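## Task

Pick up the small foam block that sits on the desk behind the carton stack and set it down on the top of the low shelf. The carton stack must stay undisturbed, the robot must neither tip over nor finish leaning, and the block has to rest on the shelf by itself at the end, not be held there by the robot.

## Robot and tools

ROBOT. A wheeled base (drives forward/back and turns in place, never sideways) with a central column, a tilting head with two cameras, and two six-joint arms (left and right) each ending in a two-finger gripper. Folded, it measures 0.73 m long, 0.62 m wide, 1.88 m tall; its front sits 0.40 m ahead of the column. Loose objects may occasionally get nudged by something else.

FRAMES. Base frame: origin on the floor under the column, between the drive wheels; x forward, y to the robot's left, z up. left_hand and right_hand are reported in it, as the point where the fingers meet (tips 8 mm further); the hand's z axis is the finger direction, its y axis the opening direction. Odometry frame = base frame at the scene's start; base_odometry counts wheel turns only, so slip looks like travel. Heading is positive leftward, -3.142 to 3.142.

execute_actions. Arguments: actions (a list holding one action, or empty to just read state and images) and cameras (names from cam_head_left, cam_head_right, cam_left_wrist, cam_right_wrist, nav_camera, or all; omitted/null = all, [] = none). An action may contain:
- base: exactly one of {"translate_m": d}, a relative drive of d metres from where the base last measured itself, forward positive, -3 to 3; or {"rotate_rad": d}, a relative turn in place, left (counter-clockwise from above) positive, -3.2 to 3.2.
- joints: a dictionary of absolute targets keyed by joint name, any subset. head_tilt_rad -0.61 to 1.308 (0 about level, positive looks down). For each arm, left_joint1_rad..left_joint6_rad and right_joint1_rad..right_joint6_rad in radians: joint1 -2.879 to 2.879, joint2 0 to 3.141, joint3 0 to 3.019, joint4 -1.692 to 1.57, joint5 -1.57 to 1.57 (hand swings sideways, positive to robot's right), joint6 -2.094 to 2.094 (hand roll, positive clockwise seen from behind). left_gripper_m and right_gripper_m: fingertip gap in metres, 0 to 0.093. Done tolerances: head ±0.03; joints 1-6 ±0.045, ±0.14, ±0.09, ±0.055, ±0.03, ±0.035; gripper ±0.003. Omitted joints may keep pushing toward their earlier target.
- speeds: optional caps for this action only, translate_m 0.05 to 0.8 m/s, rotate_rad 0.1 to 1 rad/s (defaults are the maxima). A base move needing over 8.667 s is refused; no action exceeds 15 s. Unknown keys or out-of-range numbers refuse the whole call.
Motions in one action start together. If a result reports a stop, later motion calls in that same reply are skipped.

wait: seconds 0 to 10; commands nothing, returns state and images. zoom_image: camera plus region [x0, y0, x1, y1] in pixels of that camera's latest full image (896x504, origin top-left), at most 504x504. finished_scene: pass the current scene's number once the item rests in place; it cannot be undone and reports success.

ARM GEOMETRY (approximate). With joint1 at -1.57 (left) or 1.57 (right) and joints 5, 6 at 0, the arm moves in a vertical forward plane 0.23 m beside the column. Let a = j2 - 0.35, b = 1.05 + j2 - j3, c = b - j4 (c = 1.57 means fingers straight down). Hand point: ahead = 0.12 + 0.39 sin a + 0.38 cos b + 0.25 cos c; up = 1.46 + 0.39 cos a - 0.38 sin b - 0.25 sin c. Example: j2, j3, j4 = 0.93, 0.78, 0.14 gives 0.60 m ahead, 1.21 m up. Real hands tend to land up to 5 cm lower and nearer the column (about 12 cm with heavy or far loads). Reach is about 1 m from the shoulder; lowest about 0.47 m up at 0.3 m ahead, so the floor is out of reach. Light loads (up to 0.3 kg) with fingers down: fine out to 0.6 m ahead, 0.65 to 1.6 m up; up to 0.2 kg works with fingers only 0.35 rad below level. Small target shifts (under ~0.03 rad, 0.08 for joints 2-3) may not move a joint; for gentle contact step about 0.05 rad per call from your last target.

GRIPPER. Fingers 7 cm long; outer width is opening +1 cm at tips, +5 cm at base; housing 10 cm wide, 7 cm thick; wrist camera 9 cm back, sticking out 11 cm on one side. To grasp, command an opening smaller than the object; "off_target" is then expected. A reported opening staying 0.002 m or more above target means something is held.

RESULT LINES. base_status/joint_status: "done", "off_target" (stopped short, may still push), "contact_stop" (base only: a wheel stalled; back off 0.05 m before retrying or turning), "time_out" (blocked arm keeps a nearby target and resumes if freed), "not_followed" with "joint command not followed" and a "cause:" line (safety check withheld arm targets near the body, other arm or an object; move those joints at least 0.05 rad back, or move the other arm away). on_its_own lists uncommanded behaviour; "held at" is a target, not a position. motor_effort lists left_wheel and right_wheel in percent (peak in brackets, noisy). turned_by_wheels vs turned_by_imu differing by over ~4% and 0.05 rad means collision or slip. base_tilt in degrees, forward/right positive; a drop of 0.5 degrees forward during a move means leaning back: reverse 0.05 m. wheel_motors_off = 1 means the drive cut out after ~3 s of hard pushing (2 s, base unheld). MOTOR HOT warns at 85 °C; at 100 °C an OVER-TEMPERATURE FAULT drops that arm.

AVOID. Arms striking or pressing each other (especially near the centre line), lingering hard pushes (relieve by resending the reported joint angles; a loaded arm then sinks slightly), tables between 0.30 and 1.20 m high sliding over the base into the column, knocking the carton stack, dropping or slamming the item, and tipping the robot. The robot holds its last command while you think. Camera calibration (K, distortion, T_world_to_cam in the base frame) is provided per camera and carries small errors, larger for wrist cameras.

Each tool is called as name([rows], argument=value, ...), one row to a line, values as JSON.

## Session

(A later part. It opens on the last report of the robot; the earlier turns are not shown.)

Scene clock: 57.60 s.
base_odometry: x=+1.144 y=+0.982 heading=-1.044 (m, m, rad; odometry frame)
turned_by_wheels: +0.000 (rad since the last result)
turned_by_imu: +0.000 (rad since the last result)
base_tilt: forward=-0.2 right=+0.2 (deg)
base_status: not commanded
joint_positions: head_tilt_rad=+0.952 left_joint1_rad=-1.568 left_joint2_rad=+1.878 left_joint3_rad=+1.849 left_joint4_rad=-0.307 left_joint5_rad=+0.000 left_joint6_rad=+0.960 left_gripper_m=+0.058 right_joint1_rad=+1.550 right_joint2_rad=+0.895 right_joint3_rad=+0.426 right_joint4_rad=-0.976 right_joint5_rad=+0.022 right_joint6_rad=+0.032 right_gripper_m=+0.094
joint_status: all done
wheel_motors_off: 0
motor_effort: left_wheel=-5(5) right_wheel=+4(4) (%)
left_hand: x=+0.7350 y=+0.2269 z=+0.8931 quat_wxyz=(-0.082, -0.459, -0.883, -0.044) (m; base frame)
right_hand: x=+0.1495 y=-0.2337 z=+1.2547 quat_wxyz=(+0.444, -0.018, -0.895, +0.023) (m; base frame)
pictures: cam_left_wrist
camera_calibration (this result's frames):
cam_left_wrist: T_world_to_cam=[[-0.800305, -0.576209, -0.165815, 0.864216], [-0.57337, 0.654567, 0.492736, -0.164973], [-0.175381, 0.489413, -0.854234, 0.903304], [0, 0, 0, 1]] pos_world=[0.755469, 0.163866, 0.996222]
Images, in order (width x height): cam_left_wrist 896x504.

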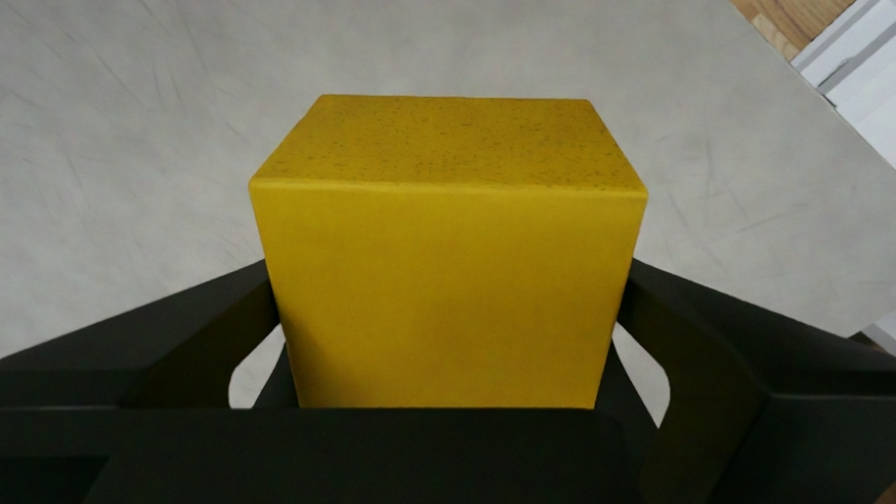

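execute_actions([
  {"base":{"translate_m":-0.55},"speeds":{"translate_m":0.5},"joints":{"left_joint2_rad":1.2,"left_joint3_rad":1.05,"left_joint6_rad":1.57}},
], cameras=[])

execute_actions([
  {"base":{"rotate_rad":-1.58}},
], cameras=["cam_head_left"])

execute_actions([
  {"base":{"translate_m":0.9}},
], cameras=[])

execute_actions([
  {"base":{"rotate_rad":-1.56}},
], cameras=["cam_head_left","cam_head_right","nav_camera"])

Scene clock: 71.53 s.
base_odometry: x=+0.868 y=+1.457 heading=-1.043 (m, m, rad; odometry frame)
turned_by_wheels: +0.001 (rad since the last result)
turned_by_imu: -0.001 (rad since the last result)
base_tilt: forward=-0.2 right=+0.4 (deg)
base_status: done
joint_positions: head_tilt_rad=+0.952 left_joint1_rad=-1.568 left_joint2_rad=+1.192 left_joint3_rad=+1.038 left_joint4_rad=-0.307 left_joint5_rad=+0.000 left_joint6_rad=+1.559 left_gripper_m=+0.058 right_joint1_rad=+1.550 right_joint2_rad=+0.895 right_joint3_rad=+0.422 right_joint4_rad=-0.976 right_joint5_rad=+0.022 right_joint6_rad=+0.032 right_gripper_m=+0.094
joint_status: all done
wheel_motors_off: 0
motor_effort: left_wheel=+1(78) right_wheel=-1(59) (%)
left_hand: x=+0.5650 y=+0.2261 z=+1.1097 quat_wxyz=(-0.021, -0.702, -0.711, -0.023) (m; base frame)
right_hand: x=+0.1477 y=-0.2337 z=+1.2553 quat_wxyz=(+0.446, -0.018, -0.895, +0.023) (m; base frame)
pictures: none
No camera images: the call's "cameras" was empty. Leave "cameras" out to get every camera's image.

Scene clock: 74.63 s.
base_odometry: x=+0.868 y=+1.457 heading=-2.622 (m, m, rad; odometry frame)
turned_by_wheels: -1.579 (rad since the last result)
turned_by_imu: -1.589 (rad since the last result)
base_tilt: forward=-0.3 right=+0.3 (deg)
base_status: done
joint_positions: head_tilt_rad=+0.952 left_joint1_rad=-1.568 left_joint2_rad=+1.192 left_joint3_rad=+1.038 left_joint4_rad=-0.307 left_joint5_rad=+0.000 left_joint6_rad=+1.559 left_gripper_m=+0.058 right_joint1_rad=+1.550 right_joint2_rad=+0.895 right_joint3_rad=+0.422 right_joint4_rad=-0.976 right_joint5_rad=+0.022 right_joint6_rad=+0.032 right_gripper_m=+0.094
joint_status: not commanded
wheel_motors_off: 0
motor_effort: left_wheel=+5(71) right_wheel=-4(45) (%)
left_hand: x=+0.5650 y=+0.2259 z=+1.1097 quat_wxyz=(-0.021, -0.702, -0.711, -0.023) (m; base frame)
right_hand: x=+0.1477 y=-0.2337 z=+1.2553 quat_wxyz=(+0.446, -0.018, -0.895, +0.023) (m; base frame)
pictures: cam_head_left
camera_calibration (this result's frames):
cam_head_left: T_world_to_cam=[[0.0592146, -0.993107, -0.101155, 0.174048], [-0.762268, 0.0204448, -0.646939, 1.02802], [0.644548, 0.115416, -0.755803, 1.05666], [0, 0, 0, 1]] pos_world=[0.0922566, 0.029876, 1.4813]
Images, in order (width x height): cam_head_left 896x504.

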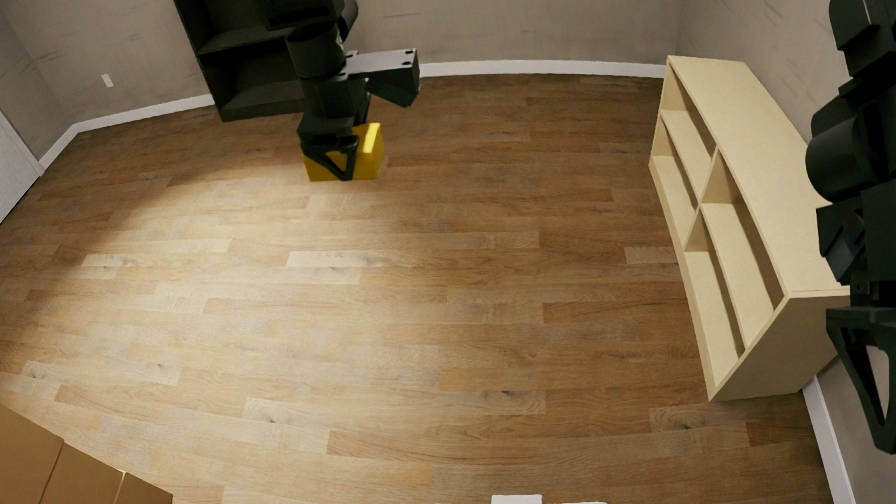

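Scene clock: 77.73 s.
base_odometry: x=+0.086 y=+1.010 heading=-2.622 (m, m, rad; odometry frame)
turned_by_wheels: +0.000 (rad since the last result)
turned_by_imu: +0.003 (rad since the last result)
base_tilt: forward=-0.2 right=+0.4 (deg)
base_status: done
joint_positions: head_tilt_rad=+0.952 left_joint1_rad=-1.568 left_joint2_rad=+1.192 left_joint3_rad=+1.041 left_joint4_rad=-0.307 left_joint5_rad=+0.000 left_joint6_rad=+1.559 left_gripper_m=+0.058 right_joint1_rad=+1.550 right_joint2_rad=+0.895 right_joint3_rad=+0.425 right_joint4_rad=-0.976 right_joint5_rad=+0.022 right_joint6_rad=+0.032 right_gripper_m=+0.094
joint_status: not commanded
wheel_motors_off: 0
motor_effort: left_wheel=+0(74) right_wheel=+0(56) (%)
left_hand: x=+0.5672 y=+0.2259 z=+1.1103 quat_wxyz=(-0.023, -0.702, -0.711, -0.024) (m; base frame)
right_hand: x=+0.1493 y=-0.2337 z=+1.2547 quat_wxyz=(+0.445, -0.018, -0.895, +0.023) (m; base frame)
pictures: none
No camera images: the call's "cameras" was empty. Leave "cameras" out to get every camera's image.

Scene clock: 80.83 s.
base_odometry: x=+0.086 y=+1.010 heading=+2.102 (m, m, rad; odometry frame)
turned_by_wheels: -1.559 (rad since the last result)
turned_by_imu: -1.567 (rad since the last result)
base_tilt: forward=-0.2 right=+0.4 (deg)
base_status: done
joint_positions: head_tilt_rad=+0.952 left_joint1_rad=-1.568 left_joint2_rad=+1.192 left_joint3_rad=+1.041 left_joint4_rad=-0.307 left_joint5_rad=+0.000 left_joint6_rad=+1.559 left_gripper_m=+0.058 right_joint1_rad=+1.550 right_joint2_rad=+0.895 right_joint3_rad=+0.425 right_joint4_rad=-0.976 right_joint5_rad=+0.022 right_joint6_rad=+0.032 right_gripper_m=+0.094
joint_status: not commanded
wheel_motors_off: 0
motor_effort: left_wheel=+5(61) right_wheel=-4(54) (%)
left_hand: x=+0.5672 y=+0.2259 z=+1.1103 quat_wxyz=(-0.023, -0.702, -0.711, -0.024) (m; base frame)
right_hand: x=+0.1493 y=-0.2337 z=+1.2547 quat_wxyz=(+0.445, -0.018, -0.895, +0.023) (m; base frame)
pictures: cam_head_left, cam_head_right, nav_camera
camera_calibration (this result's frames):
cam_head_left: T_world_to_cam=[[0.0592123, -0.993107, -0.101157, 0.174051], [-0.762283, 0.0204448, -0.646921, 1.028], [0.64453, 0.115416, -0.755818, 1.05668], [0, 0, 0, 1]] pos_world=[0.0922552, 0.029876, 1.4813]
cam_head_right: T_world_to_cam=[[0.0676656, -0.991697, -0.109353, 0.108559], [-0.762644, 0.0192555, -0.646532, 1.02142], [0.64327, 0.127146, -0.755009, 1.05335], [0, 0, 0, 1]] pos_world=[0.094041, -0.0459392, 1.46754]
Images, in order (width x height): cam_head_left 896x504, cam_head_right 896x504, nav_camera 896x504.

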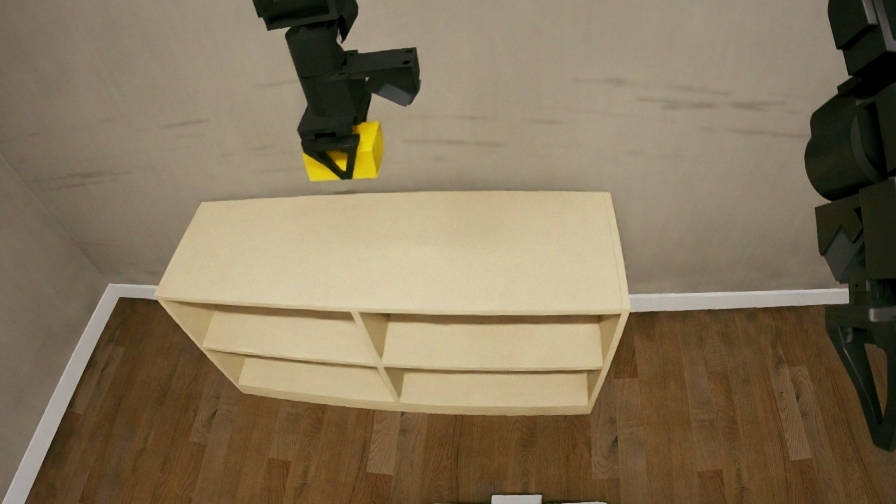

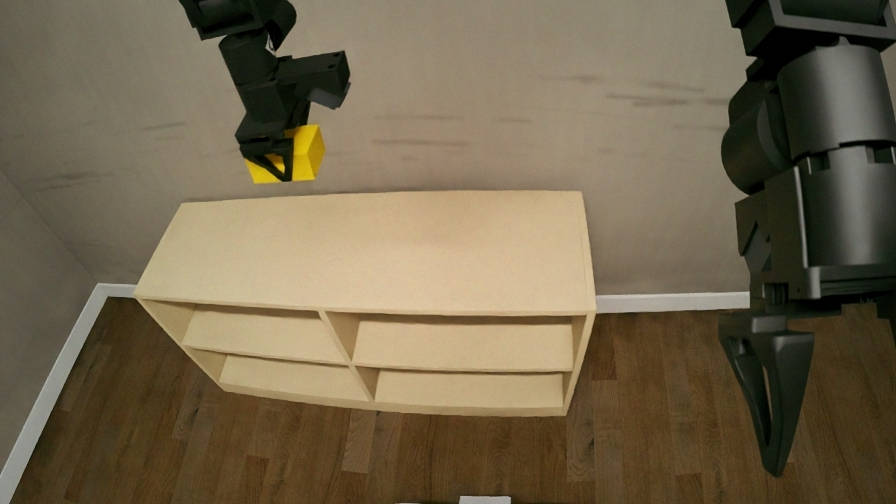

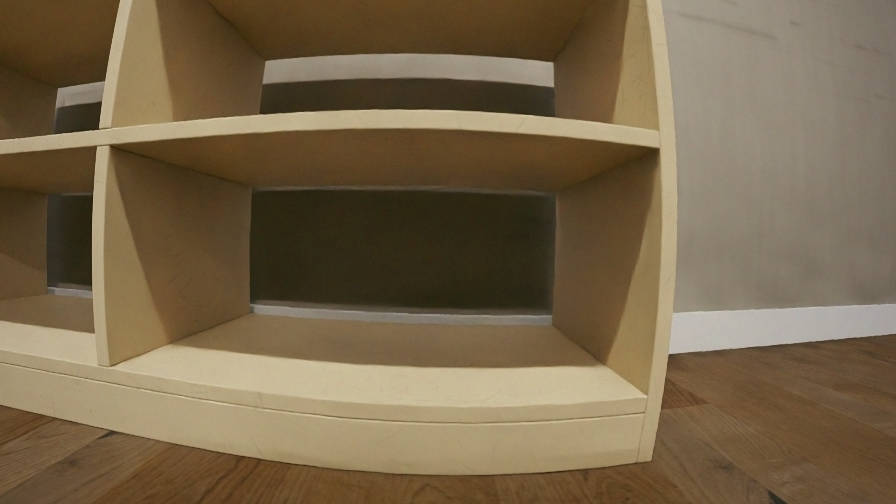

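execute_actions([
  {"base":{"translate_m":0.19},"joints":{"left_joint2_rad":1.96,"left_joint3_rad":1.75}},
], cameras=[])

execute_actions([
  {"joints":{"left_joint2_rad":2.4,"left_joint3_rad":2.21,"left_joint4_rad":-0.29}},
], cameras=["cam_head_left","cam_left_wrist"])

execute_actions([
  {"joints":{"left_joint2_rad":2.5,"left_joint3_rad":2.31}},
], cameras=["cam_head_left","cam_left_wrist"])

Scene clock: 88.20 s.
base_odometry: x=-0.010 y=+1.174 heading=+2.101 (m, m, rad; odometry frame)
turned_by_wheels: -0.001 (rad since the last result)
turned_by_imu: -0.002 (rad since the last result)
base_tilt: forward=-0.2 right=+0.5 (deg)
base_status: done
joint_positions: head_tilt_rad=+0.952 left_joint1_rad=-1.569 left_joint2_rad=+1.970 left_joint3_rad=+1.738 left_joint4_rad=-0.307 left_joint5_rad=+0.000 left_joint6_rad=+1.559 left_gripper_m=+0.058 right_joint1_rad=+1.550 right_joint2_rad=+0.895 right_joint3_rad=+0.426 right_joint4_rad=-0.976 right_joint5_rad=+0.022 right_joint6_rad=+0.032 right_gripper_m=+0.094
joint_status: all done
wheel_motors_off: 0
motor_effort: left_wheel=-2(75) right_wheel=+1(54) (%)
left_hand: x=+0.6140 y=+0.2259 z=+0.8240 quat_wxyz=(+0.006, -0.703, -0.711, +0.005) (m; base frame)
right_hand: x=+0.1497 y=-0.2337 z=+1.2546 quat_wxyz=(+0.444, -0.018, -0.895, +0.023) (m; base frame)
pictures: none
No camera images: the call's "cameras" was empty. Leave "cameras" out to get every camera's image.

Scene clock: 89.73 s.
base_odometry: x=-0.010 y=+1.174 heading=+2.101 (m, m, rad; odometry frame)
turned_by_wheels: +0.000 (rad since the last result)
turned_by_imu: +0.000 (rad since the last result)
base_tilt: forward=-0.2 right=+0.3 (deg)
base_status: not commanded
joint_positions: head_tilt_rad=+0.952 left_joint1_rad=-1.569 left_joint2_rad=+2.420 left_joint3_rad=+2.195 left_joint4_rad=-0.298 left_joint5_rad=+0.000 left_joint6_rad=+1.560 left_gripper_m=+0.058 right_joint1_rad=+1.550 right_joint2_rad=+0.895 right_joint3_rad=+0.426 right_joint4_rad=-0.976 right_joint5_rad=+0.022 right_joint6_rad=+0.032 right_gripper_m=+0.094
joint_status: all done
wheel_motors_off: 0
motor_effort: left_wheel=-3(4) right_wheel=+2(2) (%)
left_hand: x=+0.5732 y=+0.2262 z=+0.6597 quat_wxyz=(+0.000, -0.703, -0.711, -0.001) (m; base frame)
right_hand: x=+0.1497 y=-0.2337 z=+1.2546 quat_wxyz=(+0.444, -0.018, -0.895, +0.023) (m; base frame)
pictures: cam_head_left, cam_left_wrist
camera_calibration (this result's frames):
cam_head_left: T_world_to_cam=[[0.0592109, -0.993107, -0.101157, 0.174052], [-0.762292, 0.0204448, -0.646911, 1.02798], [0.64452, 0.115416, -0.755827, 1.0567], [0, 0, 0, 1]] pos_world=[0.0922544, 0.029876, 1.4813]
cam_left_wrist: T_world_to_cam=[[-0.999812, -0.014016, -0.0133898, 0.582286], [-0.0192171, 0.807128, 0.590064, -0.558649], [0.0025369, 0.590211, -0.807245, 0.520136], [0, 0, 0, 1]] pos_world=[0.570121, 0.152073, 0.757313]
Images, in order (width x height): cam_head_left 896x504, cam_left_wrist 896x504.

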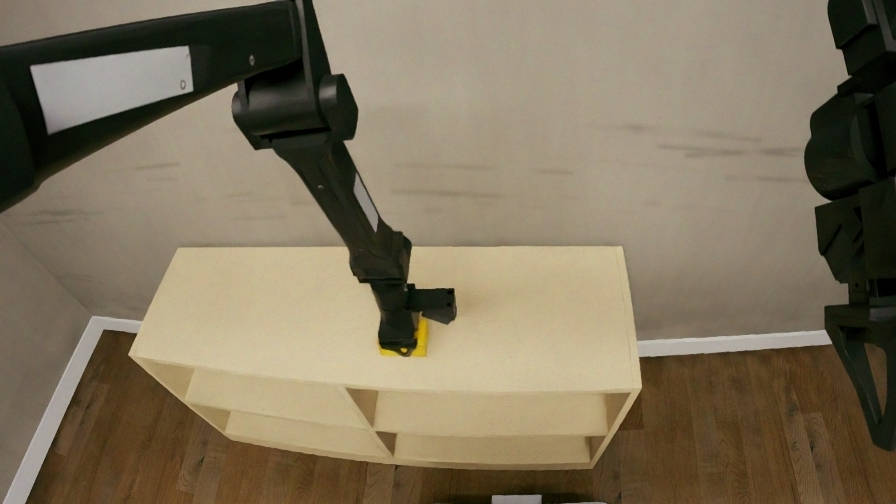

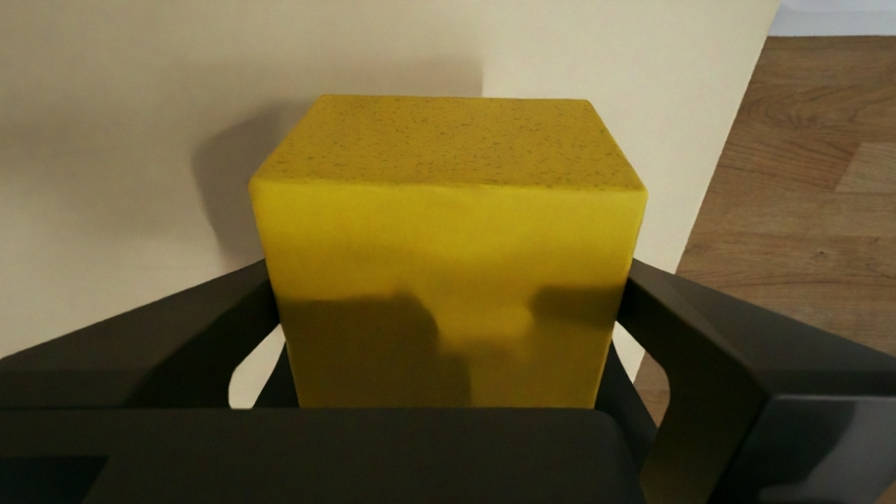

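Scene clock: 90.67 s.
base_odometry: x=-0.010 y=+1.174 heading=+2.101 (m, m, rad; odometry frame)
turned_by_wheels: +0.000 (rad since the last result)
turned_by_imu: +0.000 (rad since the last result)
base_tilt: forward=-0.2 right=+0.3 (deg)
base_status: not commanded
joint_positions: head_tilt_rad=+0.952 left_joint1_rad=-1.569 left_joint2_rad=+2.478 left_joint3_rad=+2.301 left_joint4_rad=-0.298 left_joint5_rad=+0.000 left_joint6_rad=+1.560 left_gripper_m=+0.058 right_joint1_rad=+1.550 right_joint2_rad=+0.895 right_joint3_rad=+0.426 right_joint4_rad=-0.976 right_joint5_rad=+0.022 right_joint6_rad=+0.032 right_gripper_m=+0.094
joint_status: all done
wheel_motors_off: 0
motor_effort: left_wheel=-4(3) right_wheel=+2(2) (%)
left_hand: x=+0.5908 y=+0.2262 z=+0.6464 quat_wxyz=(-0.017, -0.703, -0.711, -0.018) (m; base frame)
right_hand: x=+0.1497 y=-0.2337 z=+1.2546 quat_wxyz=(+0.444, -0.018, -0.895, +0.023) (m; base frame)
pictures: cam_head_left, cam_left_wrist
camera_calibration (this result's frames):
cam_head_left: T_world_to_cam=[[0.0592109, -0.993107, -0.101157, 0.174052], [-0.762292, 0.0204448, -0.646911, 1.02798], [0.64452, 0.115416, -0.755827, 1.0567], [0, 0, 0, 1]] pos_world=[0.0922544, 0.029876, 1.4813]
cam_left_wrist: T_world_to_cam=[[-0.998038, -0.0139434, -0.0610325, 0.629437], [-0.0472648, 0.807106, 0.588512, -0.532909], [0.0410538, 0.590242, -0.806181, 0.48588], [0, 0, 0, 1]] pos_world=[0.583067, 0.152104, 0.743747]
Images, in order (width x height): cam_head_left 896x504, cam_left_wrist 896x504.

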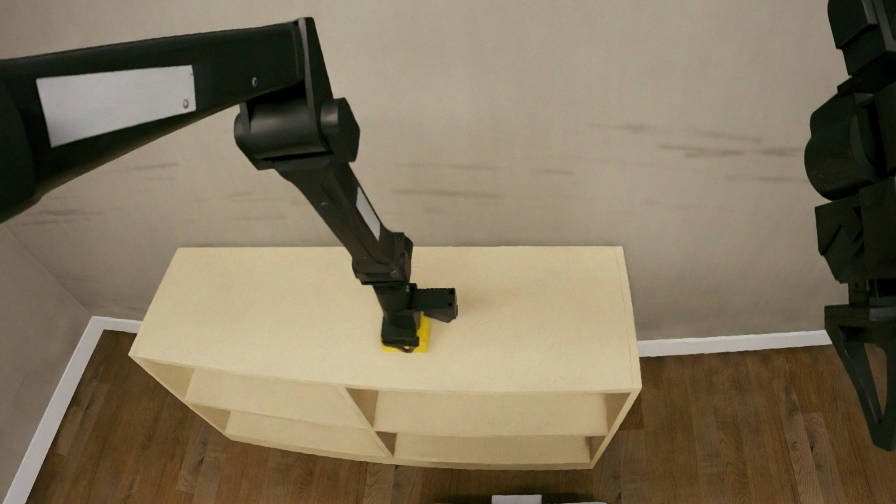

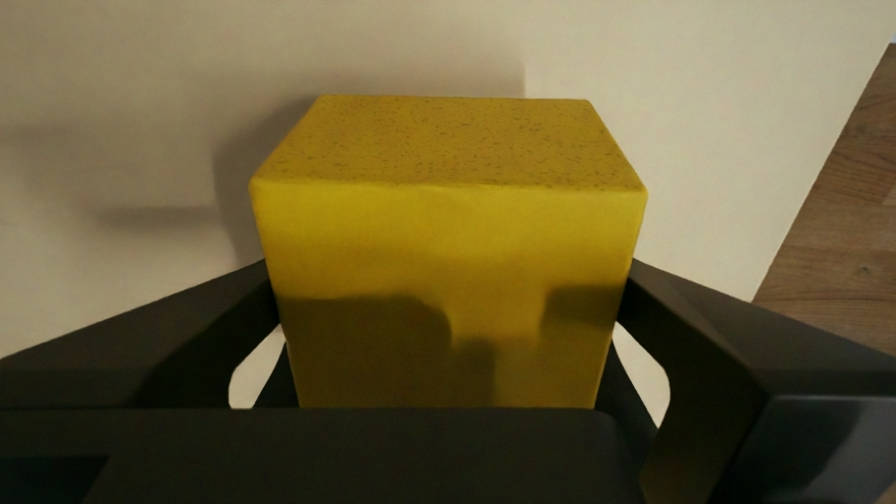

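execute_actions([
  {"joints":{"left_joint2_rad":2.58,"left_joint3_rad":2.39}},
], cameras=["cam_left_wrist"])

execute_actions([
  {"joints":{"left_joint2_rad":2.64,"left_joint3_rad":2.45}},
], cameras=["cam_left_wrist"])

Scene clock: 94.90 s.
base_odometry: x=-0.010 y=+1.174 heading=+2.101 (m, m, rad; odometry frame)
turned_by_wheels: +0.000 (rad since the last result)
turned_by_imu: -0.001 (rad since the last result)
base_tilt: forward=+0.0 right=+0.5 (deg)
base_status: not commanded
joint_positions: head_tilt_rad=+0.952 left_joint1_rad=-1.569 left_joint2_rad=+2.552 left_joint3_rad=+2.380 left_joint4_rad=-0.296 left_joint5_rad=+0.003 left_joint6_rad=+1.561 left_gripper_m=+0.058 right_joint1_rad=+1.550 right_joint2_rad=+0.895 right_joint3_rad=+0.426 right_joint4_rad=-0.976 right_joint5_rad=+0.022 right_joint6_rad=+0.032 right_gripper_m=+0.094
joint_status: all done
wheel_motors_off: 0
motor_effort: left_wheel=-2(4) right_wheel=+3(3) (%)
left_hand: x=+0.5790 y=+0.2257 z=+0.6240 quat_wxyz=(-0.020, -0.703, -0.710, -0.019) (m; base frame)
right_hand: x=+0.1497 y=-0.2337 z=+1.2546 quat_wxyz=(+0.444, -0.018, -0.895, +0.023) (m; base frame)
pictures: cam_left_wrist
camera_calibration (this result's frames):
cam_left_wrist: T_world_to_cam=[[-0.997566, -0.0124448, -0.0686085, 0.6204], [-0.0503768, 0.808927, 0.585746, -0.51677], [0.0482098, 0.587777, -0.807585, 0.4659], [0, 0, 0, 1]] pos_world=[0.570396, 0.151905, 0.721515]
Images, in order (width x height): cam_left_wrist 896x504.

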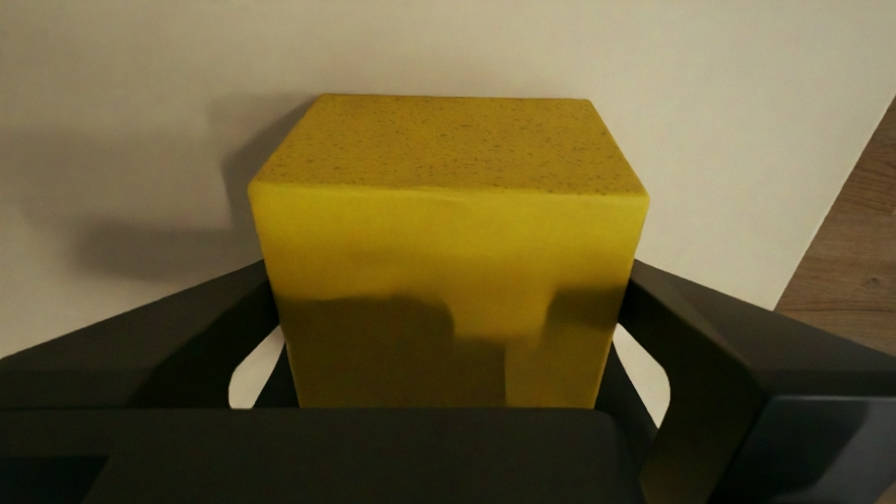

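Scene clock: 95.47 s.
base_odometry: x=-0.010 y=+1.174 heading=+2.101 (m, m, rad; odometry frame)
turned_by_wheels: +0.000 (rad since the last result)
turned_by_imu: +0.000 (rad since the last result)
base_tilt: forward=-0.2 right=+0.3 (deg)
base_status: not commanded
joint_positions: head_tilt_rad=+0.952 left_joint1_rad=-1.568 left_joint2_rad=+2.561 left_joint3_rad=+2.405 left_joint4_rad=-0.320 left_joint5_rad=+0.005 left_joint6_rad=+1.563 left_gripper_m=+0.058 right_joint1_rad=+1.550 right_joint2_rad=+0.895 right_joint3_rad=+0.426 right_joint4_rad=-0.976 right_joint5_rad=+0.022 right_joint6_rad=+0.032 right_gripper_m=+0.094
joint_status: all done
wheel_motors_off: 0
motor_effort: left_wheel=-1(2) right_wheel=+3(3) (%)
left_hand: x=+0.5805 y=+0.2261 z=+0.6231 quat_wxyz=(-0.018, -0.704, -0.710, -0.016) (m; base frame)
right_hand: x=+0.1497 y=-0.2337 z=+1.2546 quat_wxyz=(+0.444, -0.018, -0.895, +0.023) (m; base frame)
pictures: cam_left_wrist
camera_calibration (this result's frames):
cam_left_wrist: T_world_to_cam=[[-0.998102, -0.0109151, -0.0606072, 0.616751], [-0.0443888, 0.809679, 0.585192, -0.519785], [0.042685, 0.586772, -0.808627, 0.468911], [0, 0, 0, 1]] pos_world=[0.572492, 0.152447, 0.720727]
Images, in order (width x height): cam_left_wrist 896x504.

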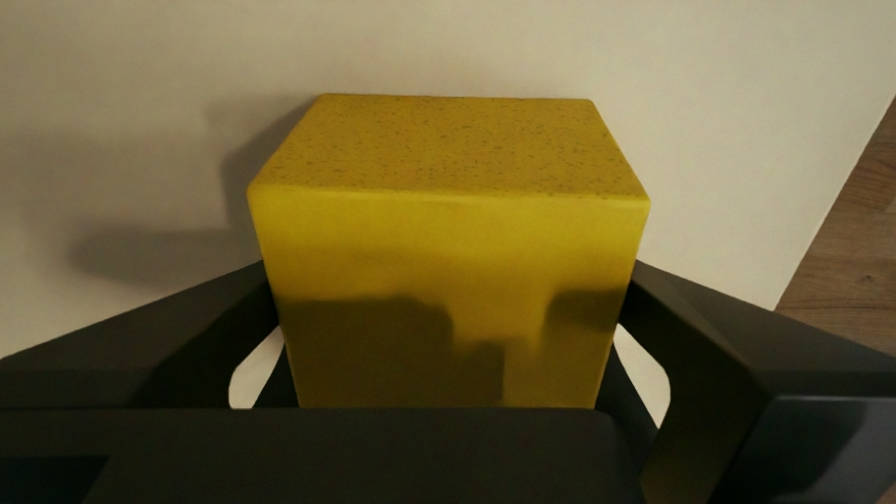

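execute_actions([
  {"joints":{"left_gripper_m":0.093,"left_joint2_rad":2.54,"left_joint3_rad":2.4}},
], cameras=[])

execute_actions([
  {"joints":{"left_joint2_rad":2.25,"left_joint3_rad":2.05}},
], cameras=["cam_head_left","cam_left_wrist"])

Scene clock: 103.33 s.
base_odometry: x=-0.010 y=+1.174 heading=+2.101 (m, m, rad; odometry frame)
turned_by_wheels: +0.000 (rad since the last result)
turned_by_imu: -0.001 (rad since the last result)
base_tilt: forward=-0.2 right=+0.4 (deg)
base_status: not commanded
joint_positions: head_tilt_rad=+0.952 left_joint1_rad=-1.568 left_joint2_rad=+2.555 left_joint3_rad=+2.399 left_joint4_rad=-0.309 left_joint5_rad=+0.003 left_joint6_rad=+1.563 left_gripper_m=+0.093 right_joint1_rad=+1.550 right_joint2_rad=+0.895 right_joint3_rad=+0.426 right_joint4_rad=-0.976 right_joint5_rad=+0.022 right_joint6_rad=+0.032 right_gripper_m=+0.094
joint_status: all done
wheel_motors_off: 0
motor_effort: left_wheel=-3(4) right_wheel=+3(3) (%)
left_hand: x=+0.5845 y=+0.2264 z=+0.6250 quat_wxyz=(-0.021, -0.704, -0.710, -0.020) (m; base frame)
right_hand: x=+0.1497 y=-0.2337 z=+1.2546 quat_wxyz=(+0.444, -0.018, -0.895, +0.023) (m; base frame)
pictures: none
No camera images: the call's "cameras" was empty. Leave "cameras" out to get every camera's image.

Scene clock: 104.57 s.
base_odometry: x=-0.010 y=+1.174 heading=+2.101 (m, m, rad; odometry frame)
turned_by_wheels: +0.000 (rad since the last result)
turned_by_imu: +0.000 (rad since the last result)
base_tilt: forward=-0.2 right=+0.5 (deg)
base_status: not commanded
joint_positions: head_tilt_rad=+0.952 left_joint1_rad=-1.568 left_joint2_rad=+2.227 left_joint3_rad=+2.050 left_joint4_rad=-0.301 left_joint5_rad=+0.003 left_joint6_rad=+1.563 left_gripper_m=+0.093 right_joint1_rad=+1.550 right_joint2_rad=+0.895 right_joint3_rad=+0.426 right_joint4_rad=-0.976 right_joint5_rad=+0.022 right_joint6_rad=+0.032 right_gripper_m=+0.094
joint_status: all done
wheel_motors_off: 0
motor_effort: left_wheel=-3(3) right_wheel=+3(3) (%)
left_hand: x=+0.6318 y=+0.2263 z=+0.7342 quat_wxyz=(-0.017, -0.704, -0.710, -0.016) (m; base frame)
right_hand: x=+0.1497 y=-0.2337 z=+1.2546 quat_wxyz=(+0.444, -0.018, -0.895, +0.023) (m; base frame)
pictures: cam_head_left, cam_left_wrist
camera_calibration (this result's frames):
cam_head_left: T_world_to_cam=[[0.0592109, -0.993107, -0.101157, 0.174052], [-0.762292, 0.0204448, -0.646911, 1.02798], [0.64452, 0.115416, -0.755826, 1.0567], [0, 0, 0, 1]] pos_world=[0.0922544, 0.029876, 1.4813]
cam_left_wrist: T_world_to_cam=[[-0.99817, -0.0108934, -0.0594835, 0.673922], [-0.043792, 0.808559, 0.586783, -0.583935], [0.0417039, 0.588314, -0.807556, 0.555951], [0, 0, 0, 1]] pos_world=[0.623932, 0.152413, 0.831692]
Images, in order (width x height): cam_head_left 896x504, cam_left_wrist 896x504.

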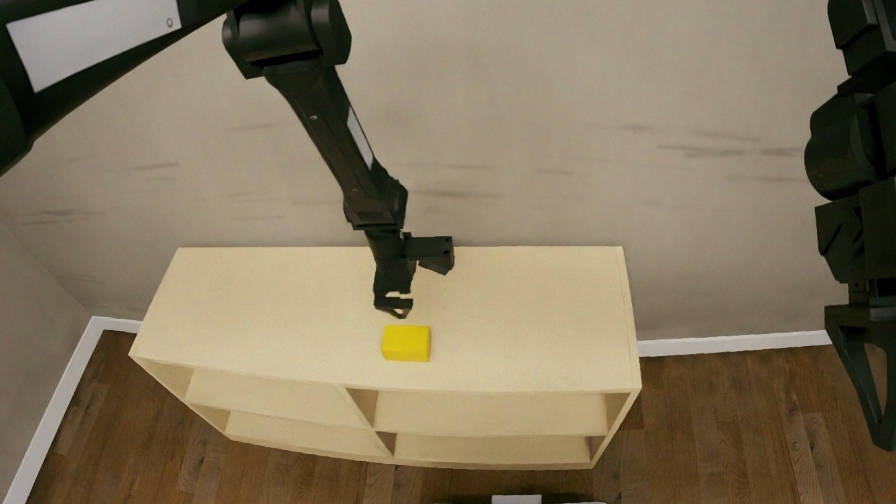

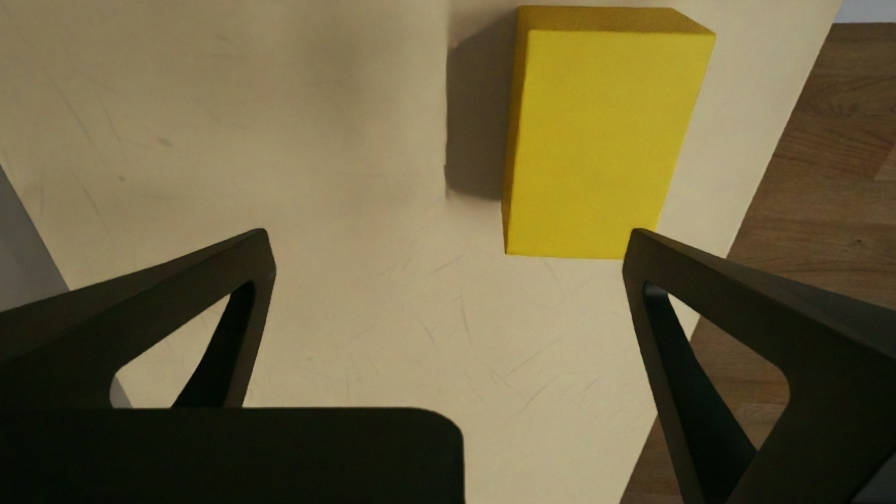

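finished_scene(scene=2)

The scene is finished: the task was done.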